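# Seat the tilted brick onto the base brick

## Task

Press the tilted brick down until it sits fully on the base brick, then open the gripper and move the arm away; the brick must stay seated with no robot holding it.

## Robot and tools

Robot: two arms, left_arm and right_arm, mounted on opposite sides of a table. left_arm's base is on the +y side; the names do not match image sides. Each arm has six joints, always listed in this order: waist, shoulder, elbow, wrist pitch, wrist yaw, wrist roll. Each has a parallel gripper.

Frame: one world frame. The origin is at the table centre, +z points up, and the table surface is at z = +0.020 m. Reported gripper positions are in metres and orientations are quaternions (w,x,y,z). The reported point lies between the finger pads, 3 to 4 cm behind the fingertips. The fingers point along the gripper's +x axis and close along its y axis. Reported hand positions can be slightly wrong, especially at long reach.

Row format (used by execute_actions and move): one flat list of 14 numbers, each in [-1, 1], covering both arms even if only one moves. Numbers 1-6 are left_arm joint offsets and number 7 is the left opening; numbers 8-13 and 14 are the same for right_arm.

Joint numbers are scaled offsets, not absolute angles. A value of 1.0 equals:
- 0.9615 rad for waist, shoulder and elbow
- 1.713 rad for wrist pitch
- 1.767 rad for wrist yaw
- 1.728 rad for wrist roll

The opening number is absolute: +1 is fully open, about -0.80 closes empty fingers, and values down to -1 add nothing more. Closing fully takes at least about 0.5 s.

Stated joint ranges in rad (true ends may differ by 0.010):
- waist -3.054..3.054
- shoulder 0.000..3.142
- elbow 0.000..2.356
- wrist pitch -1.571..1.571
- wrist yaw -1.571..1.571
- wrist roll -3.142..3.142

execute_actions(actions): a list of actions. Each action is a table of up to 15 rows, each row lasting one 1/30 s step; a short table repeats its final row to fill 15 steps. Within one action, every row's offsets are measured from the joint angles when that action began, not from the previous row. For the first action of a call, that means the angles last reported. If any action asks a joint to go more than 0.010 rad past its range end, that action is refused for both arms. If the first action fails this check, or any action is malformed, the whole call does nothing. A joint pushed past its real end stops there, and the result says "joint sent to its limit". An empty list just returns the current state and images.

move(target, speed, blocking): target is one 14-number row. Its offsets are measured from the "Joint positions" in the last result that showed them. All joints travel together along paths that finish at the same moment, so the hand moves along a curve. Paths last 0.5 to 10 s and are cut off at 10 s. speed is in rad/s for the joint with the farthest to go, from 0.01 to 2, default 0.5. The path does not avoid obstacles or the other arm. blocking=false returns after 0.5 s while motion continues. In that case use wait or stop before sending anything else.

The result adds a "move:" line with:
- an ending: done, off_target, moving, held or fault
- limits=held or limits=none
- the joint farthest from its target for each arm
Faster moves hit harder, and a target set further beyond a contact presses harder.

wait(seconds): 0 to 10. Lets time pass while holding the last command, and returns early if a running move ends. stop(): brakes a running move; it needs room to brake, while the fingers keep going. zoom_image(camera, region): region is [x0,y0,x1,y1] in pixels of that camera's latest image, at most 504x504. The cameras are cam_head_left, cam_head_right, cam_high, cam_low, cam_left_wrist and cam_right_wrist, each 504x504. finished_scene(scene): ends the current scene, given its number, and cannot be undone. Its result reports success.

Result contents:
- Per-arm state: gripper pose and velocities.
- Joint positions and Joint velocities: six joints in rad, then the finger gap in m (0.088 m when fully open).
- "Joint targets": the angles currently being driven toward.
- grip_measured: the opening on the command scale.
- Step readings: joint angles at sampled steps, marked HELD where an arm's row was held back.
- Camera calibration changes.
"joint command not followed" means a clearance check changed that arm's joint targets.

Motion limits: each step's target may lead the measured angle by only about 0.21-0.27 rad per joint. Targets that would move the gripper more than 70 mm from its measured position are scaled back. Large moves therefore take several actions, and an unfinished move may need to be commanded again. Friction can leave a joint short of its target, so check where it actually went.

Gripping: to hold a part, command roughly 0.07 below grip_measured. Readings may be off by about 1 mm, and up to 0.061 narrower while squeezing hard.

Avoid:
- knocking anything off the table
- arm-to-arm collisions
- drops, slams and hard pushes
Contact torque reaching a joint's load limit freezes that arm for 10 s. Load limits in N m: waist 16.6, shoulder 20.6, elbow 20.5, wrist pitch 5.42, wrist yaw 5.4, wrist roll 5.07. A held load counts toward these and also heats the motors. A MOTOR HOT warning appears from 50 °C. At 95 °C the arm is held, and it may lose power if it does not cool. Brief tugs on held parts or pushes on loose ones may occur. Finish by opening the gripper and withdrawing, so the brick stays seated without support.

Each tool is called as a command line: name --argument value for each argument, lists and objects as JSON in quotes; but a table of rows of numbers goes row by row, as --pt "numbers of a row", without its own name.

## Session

execute_actions --actions '[]'

Scene clock: 0.00 s.
left_arm: end_effector_position=(-0.0187, +0.1437, +0.3679) grip_measured=+1.000 end_effector_quat_wxyz=(+0.709, -0.023, -0.024, -0.704) end_effector_velocity=(+0.001, +0.000, -0.004) end_effector_angular_velocity=(+0.012, +0.009, +0.014) | right_arm: end_effector_position=(-0.3275, -0.2839, +0.2575) grip_measured=+0.984 end_effector_quat_wxyz=(+0.102, +0.143, +0.651, -0.739) end_effector_velocity=(+0.002, -0.002, -0.004) end_effector_angular_velocity=(-0.025, -0.013, +0.002)
Joint names: [waist, shoulder, elbow, wrist pitch, wrist yaw, wrist roll]
Joint positions: left_arm=[ 0.001  0.842  0.657  0.251 -0.006  0.002  0.088] | right_arm=[ 0.78   1.219  0.775 -0.021 -0.698 -1.762  0.087]
Joint velocities: left_arm=[-0.007 -0.002 -0.007 -0.007 -0.022 -0.007  0.   ] | right_arm=[-0.002 -0.002 -0.002 -0.022 -0.007  0.007 -0.   ]
Motor temperatures (°C, as the motors report them): left_arm=[19 21 24 23 19 22] | right_arm=[20 21 22 20 20 20]
Heat: left arm: hottest elbow 24 °C (+0.0 °C/min); right arm: hottest elbow 22 °C (+0.0 °C/min).
Joint targets: left_arm=[0.001 0.842 0.657 0.251 -0.006 0.002] | right_arm=[0.780 1.219 0.775 -0.021 -0.698 -1.762]
camera_calibration (this result's frames):
cam_right_wrist: T_world_to_cam=[[-0.305345, 0.0826338, 0.94865, -0.311916], [0.421356, 0.905116, 0.0567815, 0.406898], [-0.853946, 0.417057, -0.311191, -0.0129579], [0, 0, 0, 1]] pos_world=[-0.277756, -0.337111, 0.268762]

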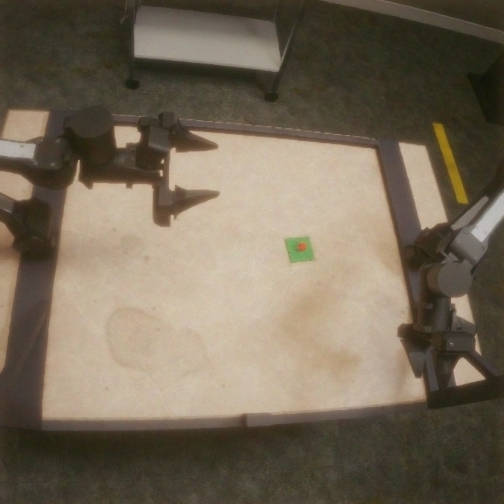

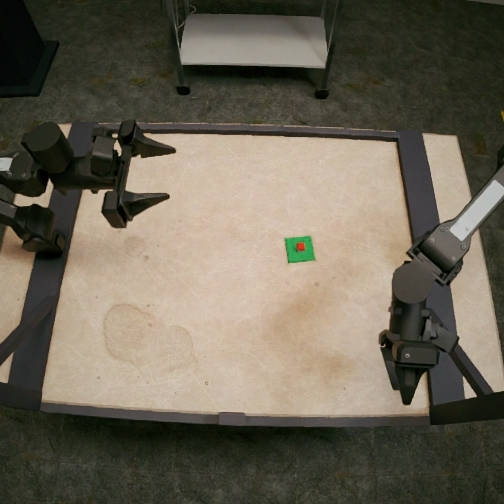

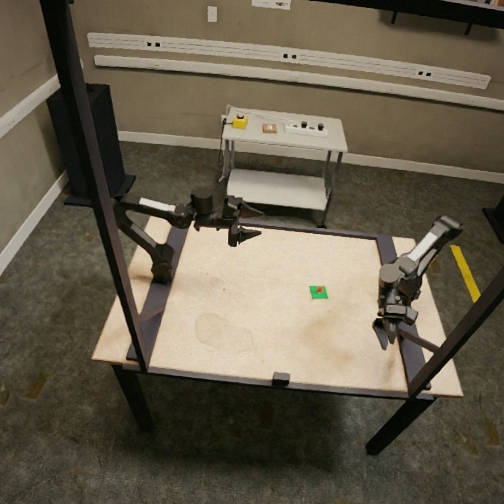

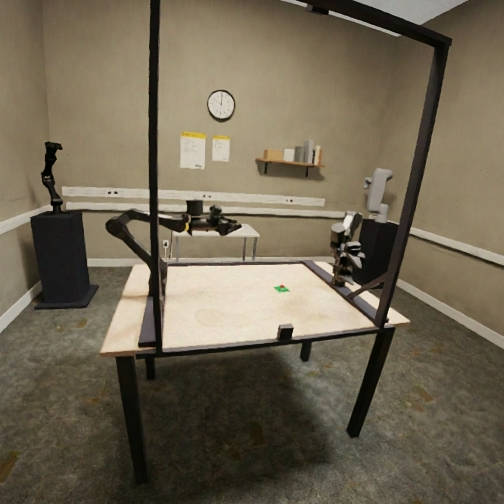

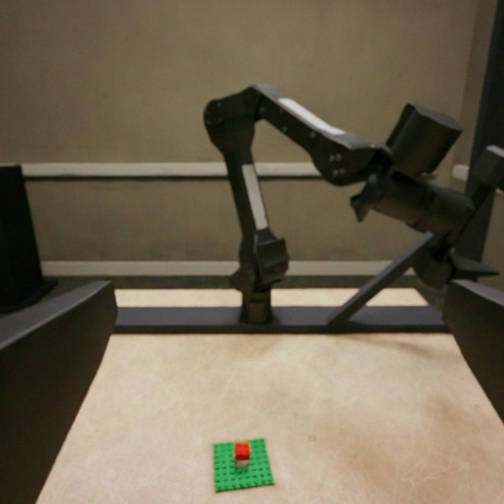

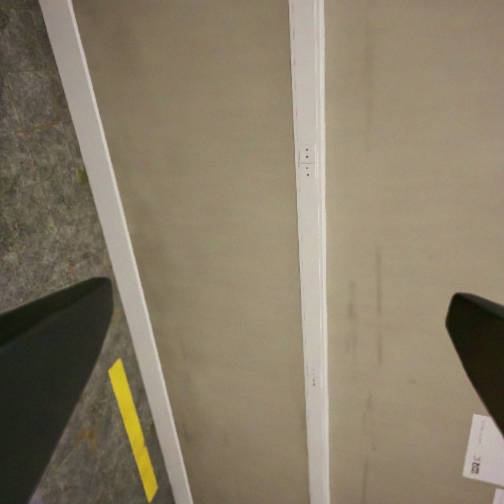

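move --target '[0,0,0,0,0,0,1,-0.863,0.585,0.5,-0.592,0.395,1.0,-1]' --speed 1.0

zoom_image --camera "cam_low" --region '[260, 265, 305, 305]'

Scene clock: 11.30 s.
left_arm: end_effector_position=(-0.0187, +0.1437, +0.3679) grip_measured=+1.000 end_effector_quat_wxyz=(+0.709, -0.023, -0.024, -0.704) end_effector_velocity=(+0.000, +0.000, -0.005) end_effector_angular_velocity=(+0.022, -0.007, +0.005) | right_arm: end_effector_position=(-0.0054, -0.1410, +0.1114) grip_measured=-0.814 end_effector_quat_wxyz=(+0.503, -0.495, +0.500, +0.501) end_effector_velocity=(-0.000, -0.002, -0.001) end_effector_angular_velocity=(-0.012, +0.008, +0.005)
Joint names: [waist, shoulder, elbow, wrist pitch, wrist yaw, wrist roll]
Joint positions: left_arm=[ 0.001  0.842  0.657  0.251 -0.006  0.002  0.088] | right_arm=[-0.048  1.772  1.244 -1.033 -0.004 -0.041  0.   ]
Joint velocities: left_arm=[-0.002 -0.002 -0.002 -0.022 -0.007  0.007  0.   ] | right_arm=[-0.002  0.002 -0.002 -0.007 -0.007 -0.007  0.   ]
Motor temperatures (°C, as the motors report them): left_arm=[19 21 25 24 19 22] | right_arm=[20 22 23 21 20 20]
Heat: left arm: hottest elbow 25 °C (+5.3 °C/min); right arm: hottest elbow 23 °C (+5.3 °C/min).
Joint targets: left_arm=[0.001 0.842 0.657 0.251 -0.006 0.002] | right_arm=[-0.050 1.781 1.256 -1.035 -0.000 -0.034]
move: off_target (right_arm); limits=none; left_arm: farthest joint: the waist, 0.000 radians from its target (0.000 radians at the start); right_arm: farthest joint: the elbow, 0.012 radians from its target (0.481 radians at the start)
camera_calibration (this result's frames):
cam_right_wrist: T_world_to_cam=[[0.998604, 0.0411689, 0.0330798, 0.0163757], [0.0258509, -0.927233, 0.373592, -0.145698], [0.046053, -0.372216, -0.927003, 0.119179], [0, 0, 0, 1]] pos_world=[-0.018075, -0.0914097, 0.164369]

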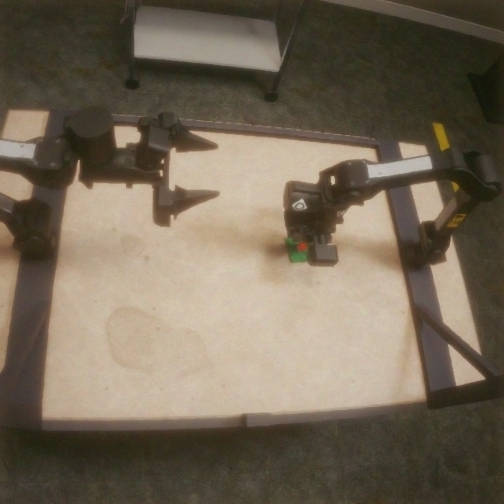

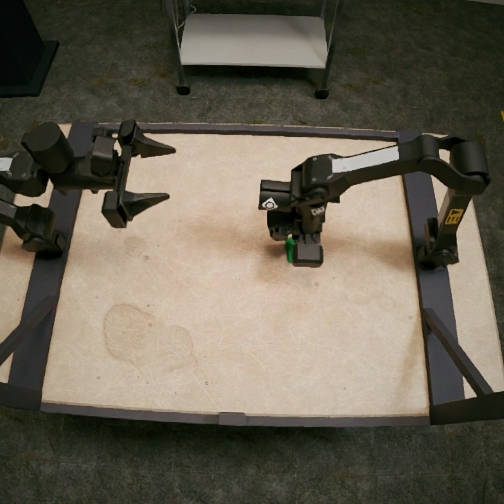

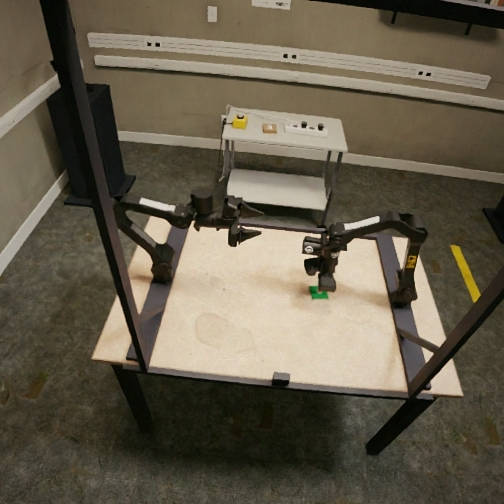

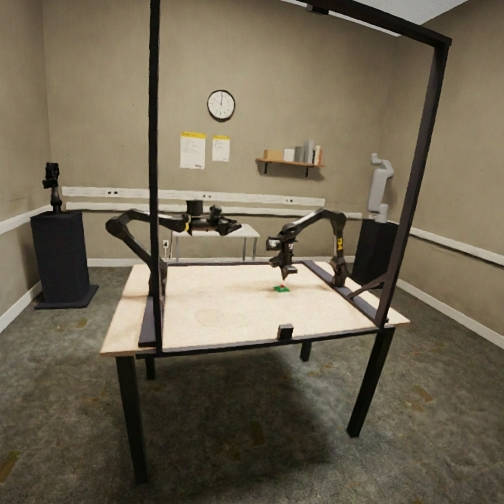

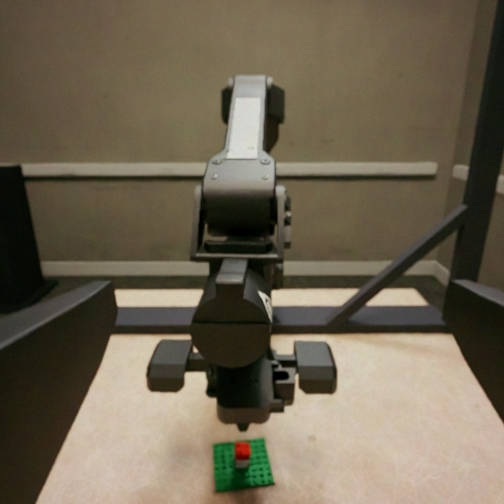

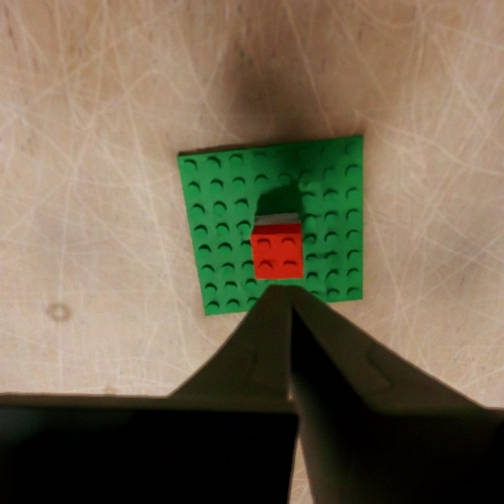

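Region (260, 265, 305, 305) of cam_low's 504x504 image, scaled by 11.200, with more detail than that image has.

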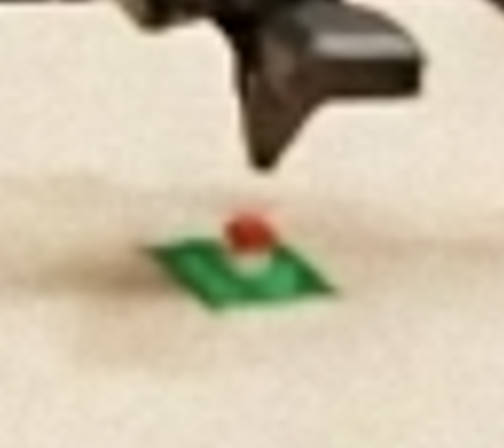

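zoom_image --camera "cam_right_wrist" --region '[200, 170, 350, 320]'

zoom_image --camera "cam_left_wrist" --region '[200, 424, 290, 504]'

Region (200, 170, 350, 320) of cam_right_wrist's 504x504 image, scaled by 3.360, with more detail than that image has.

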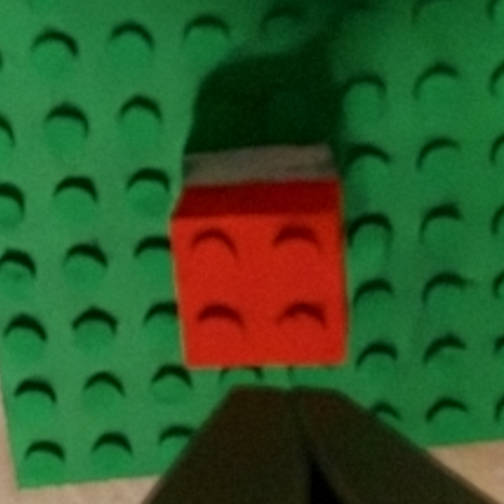

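Region (200, 424, 290, 504) of cam_left_wrist's 504x504 image, scaled by 5.600, with more detail than that image has.

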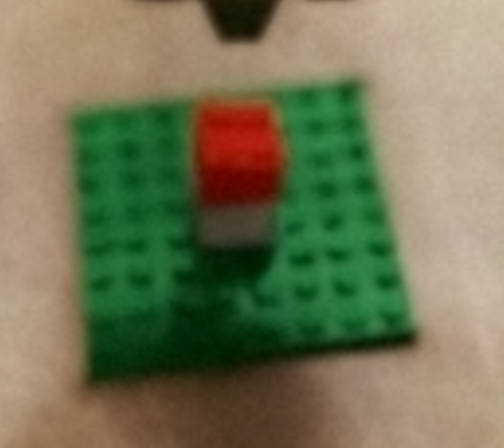

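move --target '[0,0,0,0,0,0,1,-0.008,0.038,-0.076,0.05,0,0,-1]' --speed 0.15

Scene clock: 38.67 s.
left_arm: end_effector_position=(-0.0187, +0.1437, +0.3679) grip_measured=+1.000 end_effector_quat_wxyz=(+0.709, -0.023, -0.024, -0.704) end_effector_velocity=(-0.002, +0.001, +0.001) end_effector_angular_velocity=(-0.007, +0.007, -0.010) | right_arm: end_effector_position=(-0.0040, -0.1442, +0.0872) grip_measured=-0.814 end_effector_quat_wxyz=(+0.502, -0.496, +0.504, +0.497) end_effector_velocity=(-0.004, -0.002, +0.000) end_effector_angular_velocity=(-0.006, +0.022, +0.010)
Joint names: [waist, shoulder, elbow, wrist pitch, wrist yaw, wrist roll]
Joint positions: left_arm=[ 0.001  0.842  0.657  0.251 -0.006  0.002  0.088] | right_arm=[-0.053  1.8    1.178 -0.949 -0.004 -0.041  0.   ]
Joint velocities: left_arm=[-0.002 -0.002 -0.002  0.007  0.007 -0.007  0.   ] | right_arm=[ 0.002 -0.002 -0.002 -0.007 -0.022 -0.007  0.   ]
Motor temperatures (°C, as the motors report them): left_arm=[19 21 27 26 19 22] | right_arm=[20 24 25 20 20 20]
Heat: left arm: hottest elbow 27 °C (+4.7 °C/min); right arm: hottest elbow 25 °C (+4.7 °C/min).
Joint targets: left_arm=[0.001 0.842 0.657 0.251 -0.006 0.002] | right_arm=[-0.056 1.809 1.171 -0.947 -0.004 -0.041]
move: done; limits=none; left_arm: farthest joint: the waist, 0.000 radians from its target (0.000 radians at the start); right_arm: farthest joint: the shoulder, 0.008 radians from its target (0.036 radians at the start)
camera_calibration (this result's frames):
cam_right_wrist: T_world_to_cam=[[0.998816, 0.0365884, 0.0320603, 0.0153275], [0.0214812, -0.92302, 0.384153, -0.139965], [0.0436478, -0.383009, -0.922713, 0.0936368], [0, 0, 0, 1]] pos_world=[-0.0163898, -0.0938874, 0.139676]

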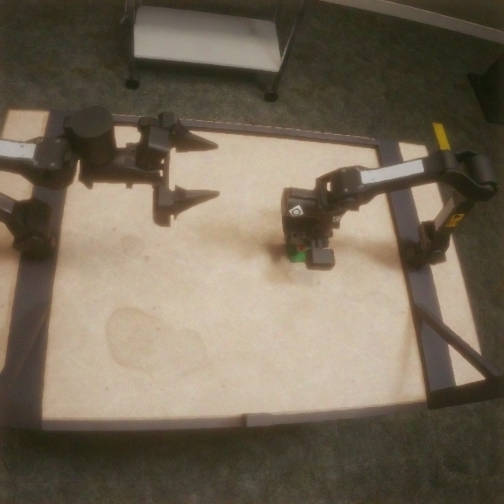

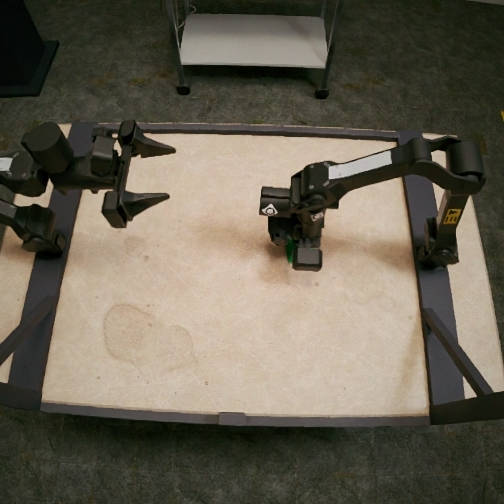

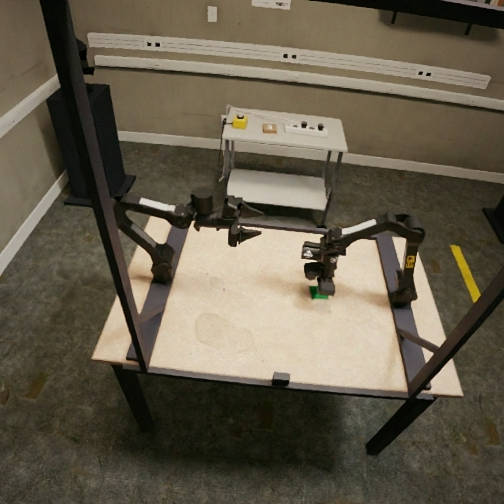

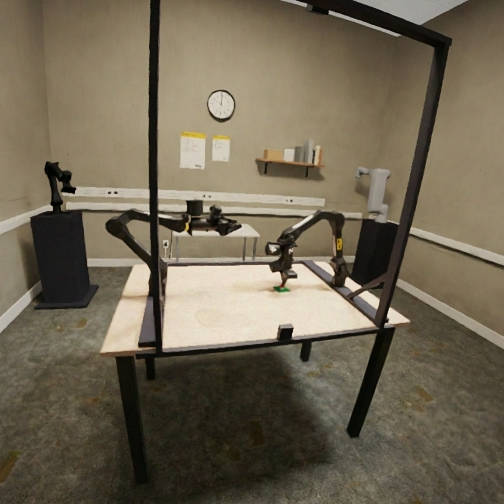

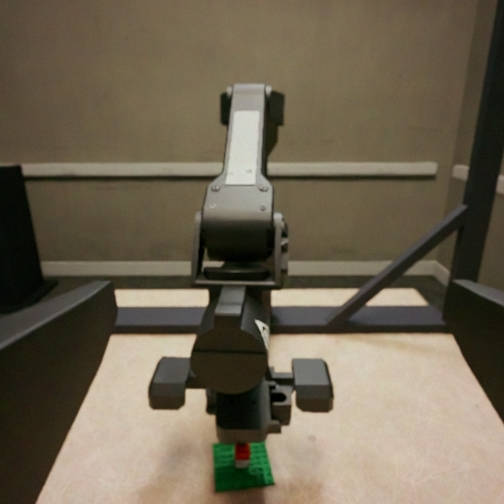

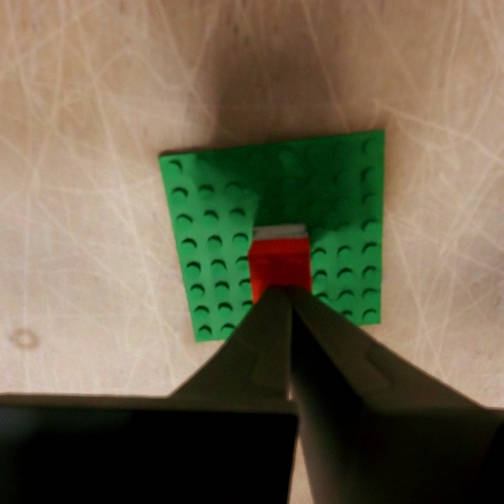

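move --target '[0,0,0,0,0,0,1,0.006,0.06,-0.075,0.035,0,0,-1]' --speed 0.035

move --target '[0,0,0,0,0,0,1,0,-0.12,0.08,-0.1,0,0,-1]' --speed 0.2

zoom_image --camera "cam_right_wrist" --region '[190, 110, 370, 290]'

zoom_image --camera "cam_left_wrist" --region '[200, 424, 290, 504]'

zoom_image --camera "cam_low" --region '[260, 265, 305, 305]'

Scene clock: 49.50 s.
left_arm: end_effector_position=(-0.0187, +0.1437, +0.3679) grip_measured=+1.000 end_effector_quat_wxyz=(+0.709, -0.023, -0.024, -0.704) end_effector_velocity=(+0.001, +0.000, -0.005) end_effector_angular_velocity=(+0.022, +0.023, +0.013) | right_arm: end_effector_position=(-0.0034, -0.1462, +0.0789) grip_measured=-0.814 end_effector_quat_wxyz=(+0.504, -0.496, +0.502, +0.498) end_effector_velocity=(-0.000, +0.001, +0.000) end_effector_angular_velocity=(+0.008, +0.007, +0.005)
Joint names: [waist, shoulder, elbow, wrist pitch, wrist yaw, wrist roll]
Joint positions: left_arm=[ 0.001  0.842  0.657  0.251 -0.006  0.002  0.088] | right_arm=[-0.053  1.802  1.143 -0.909  0.001 -0.041  0.   ]
Joint velocities: left_arm=[-0.007 -0.002 -0.002 -0.022 -0.022 -0.022  0.   ] | right_arm=[-0.002 -0.002 -0.002  0.007 -0.007 -0.007  0.   ]
Motor temperatures (°C, as the motors report them): left_arm=[19 21 28 27 19 22] | right_arm=[20 24 25 20 20 20]
Heat: left arm: hottest elbow 28 °C (+4.8 °C/min); right arm: hottest elbow 25 °C (+3.6 °C/min).
Joint targets: left_arm=[0.001 0.842 0.657 0.251 -0.006 0.002] | right_arm=[-0.047 1.858 1.106 -0.889 -0.004 -0.041]
move: off_target (right_arm); limits=none; left_arm: farthest joint: the waist, 0.000 radians from its target (0.000 radians at the start); right_arm: farthest joint: the shoulder, 0.056 radians from its target (0.057 radians at the start)
camera_calibration (this result's frames):
cam_right_wrist: T_world_to_cam=[[0.998648, 0.0364076, 0.0370933, 0.0146651], [0.0196236, -0.924964, 0.379548, -0.138617], [0.0481284, -0.378307, -0.924428, 0.0859929], [0, 0, 0, 1]] pos_world=[-0.0160638, -0.0962176, 0.131562]

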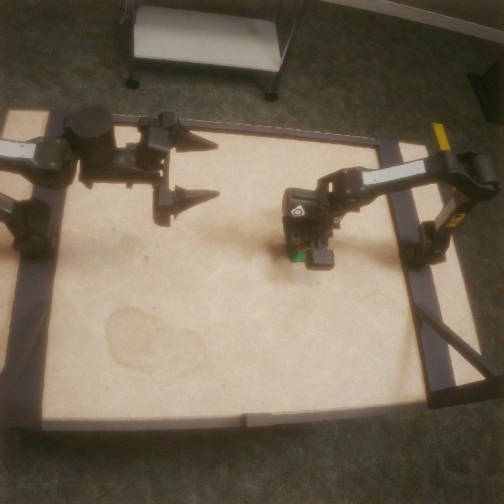

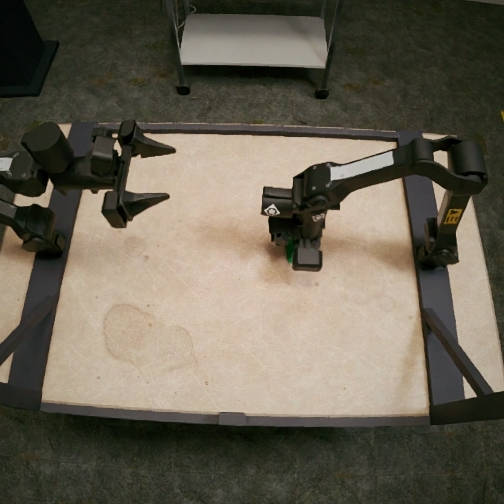

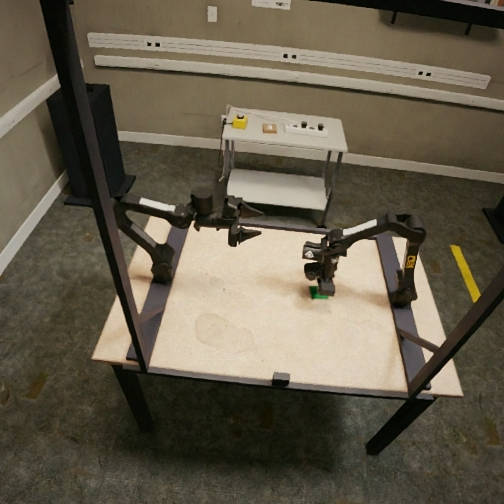

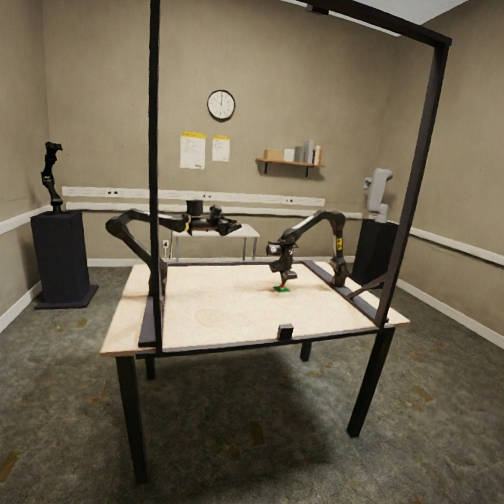

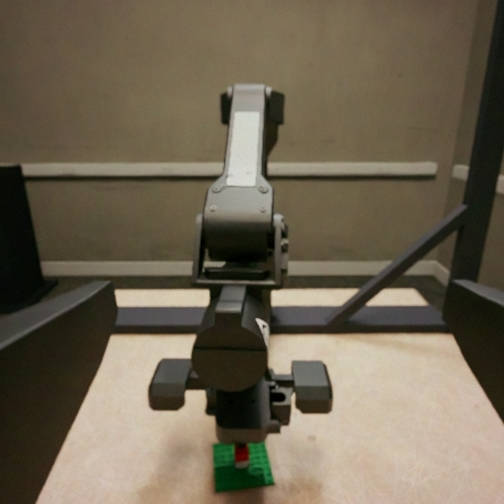

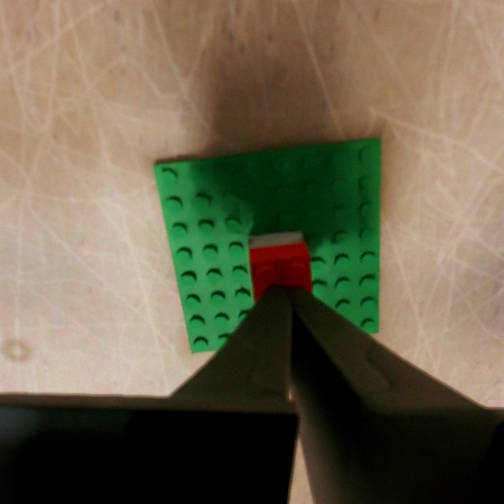

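Scene clock: 50.80 s.
left_arm: end_effector_position=(-0.0187, +0.1437, +0.3679) grip_measured=+1.000 end_effector_quat_wxyz=(+0.709, -0.023, -0.024, -0.704) end_effector_velocity=(+0.003, +0.000, -0.005) end_effector_angular_velocity=(+0.022, -0.006, +0.020) | right_arm: end_effector_position=(-0.0040, -0.1591, +0.1238) grip_measured=-0.814 end_effector_quat_wxyz=(+0.504, -0.497, +0.502, +0.497) end_effector_velocity=(-0.001, -0.005, +0.000) end_effector_angular_velocity=(-0.022, +0.008, +0.005)
Joint names: [waist, shoulder, elbow, wrist pitch, wrist yaw, wrist roll]
Joint positions: left_arm=[ 0.001  0.842  0.657  0.251 -0.006  0.002  0.088] | right_arm=[-0.053  1.699  1.209 -1.078  0.001 -0.041  0.   ]
Joint velocities: left_arm=[-0.002 -0.002 -0.002 -0.022 -0.022  0.007  0.   ] | right_arm=[-0.002 -0.002 -0.002 -0.022 -0.007 -0.007  0.   ]
Motor temperatures (°C, as the motors report them): left_arm=[19 21 28 27 19 22] | right_arm=[20 24 25 20 20 20]
Heat: left arm: hottest elbow 28 °C (+4.7 °C/min); right arm: hottest elbow 25 °C (+3.5 °C/min).
Joint targets: left_arm=[0.001 0.842 0.657 0.251 -0.006 0.002] | right_arm=[-0.053 1.686 1.220 -1.080 0.001 -0.041]
move: off_target (right_arm); limits=none; left_arm: farthest joint: the waist, 0.000 radians from its target (0.000 radians at the start); right_arm: farthest joint: the shoulder, 0.013 radians from its target (0.115 radians at the start)
camera_calibration (this result's frames):
cam_right_wrist: T_world_to_cam=[[0.998636, 0.0364497, 0.037371, 0.0140647], [0.0195006, -0.924522, 0.380629, -0.167608], [0.0484242, -0.379382, -0.923972, 0.122395], [0, 0, 0, 1]] pos_world=[-0.0167039, -0.109035, 0.176361]

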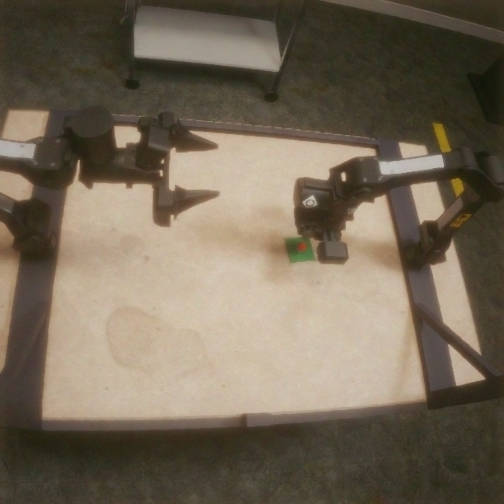

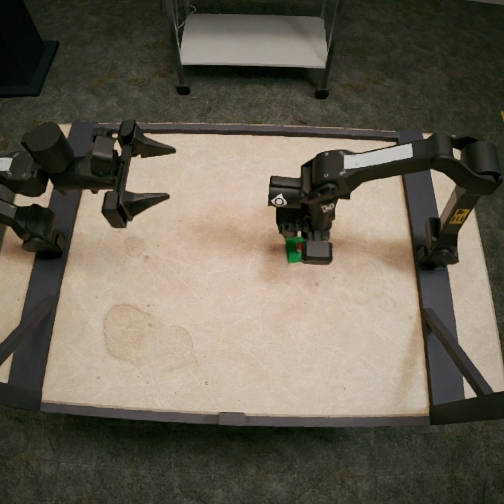

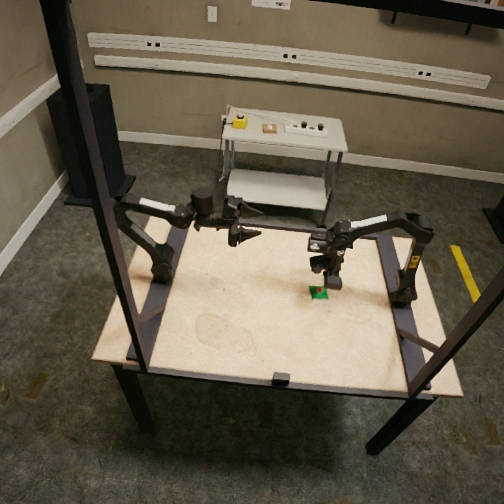

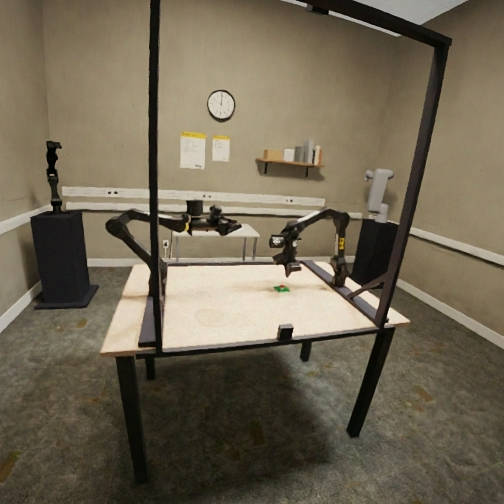

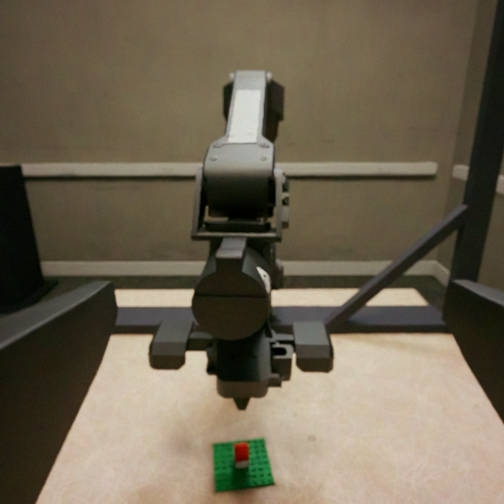

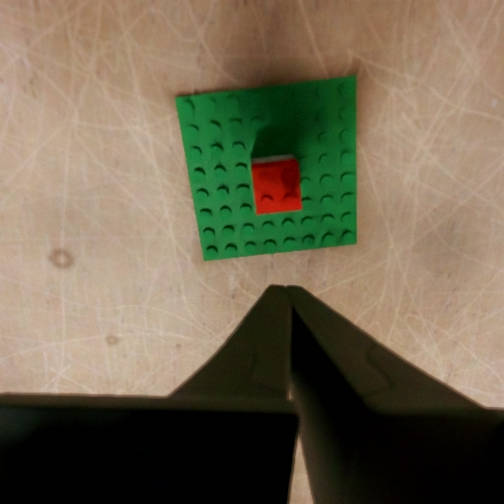

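Region (190, 110, 370, 290) of cam_right_wrist's 504x504 image, scaled by 2.800, with more detail than that image has.

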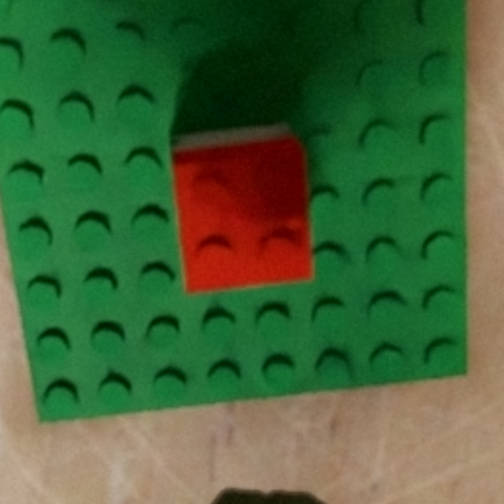

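Region (200, 424, 290, 504) of cam_left_wrist's 504x504 image, scaled by 5.600, with more detail than that image has.

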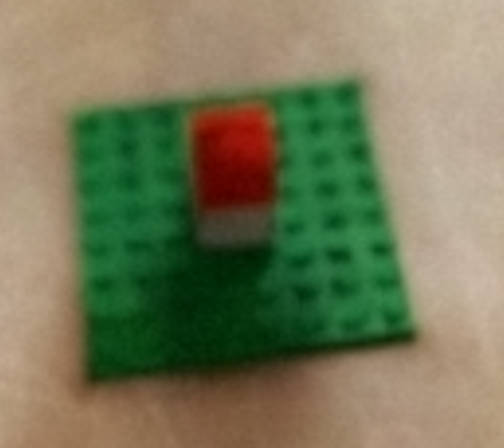

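Region (260, 265, 305, 305) of cam_low's 504x504 image, scaled by 11.200, with more detail than that image has.

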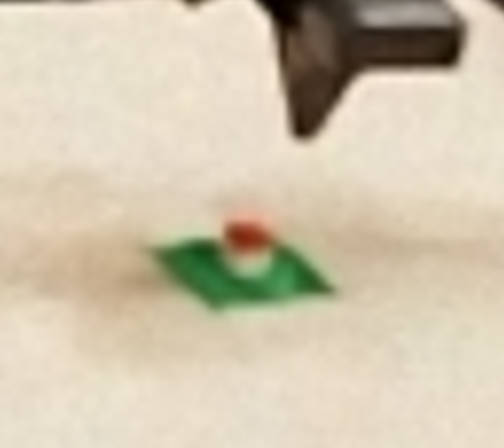

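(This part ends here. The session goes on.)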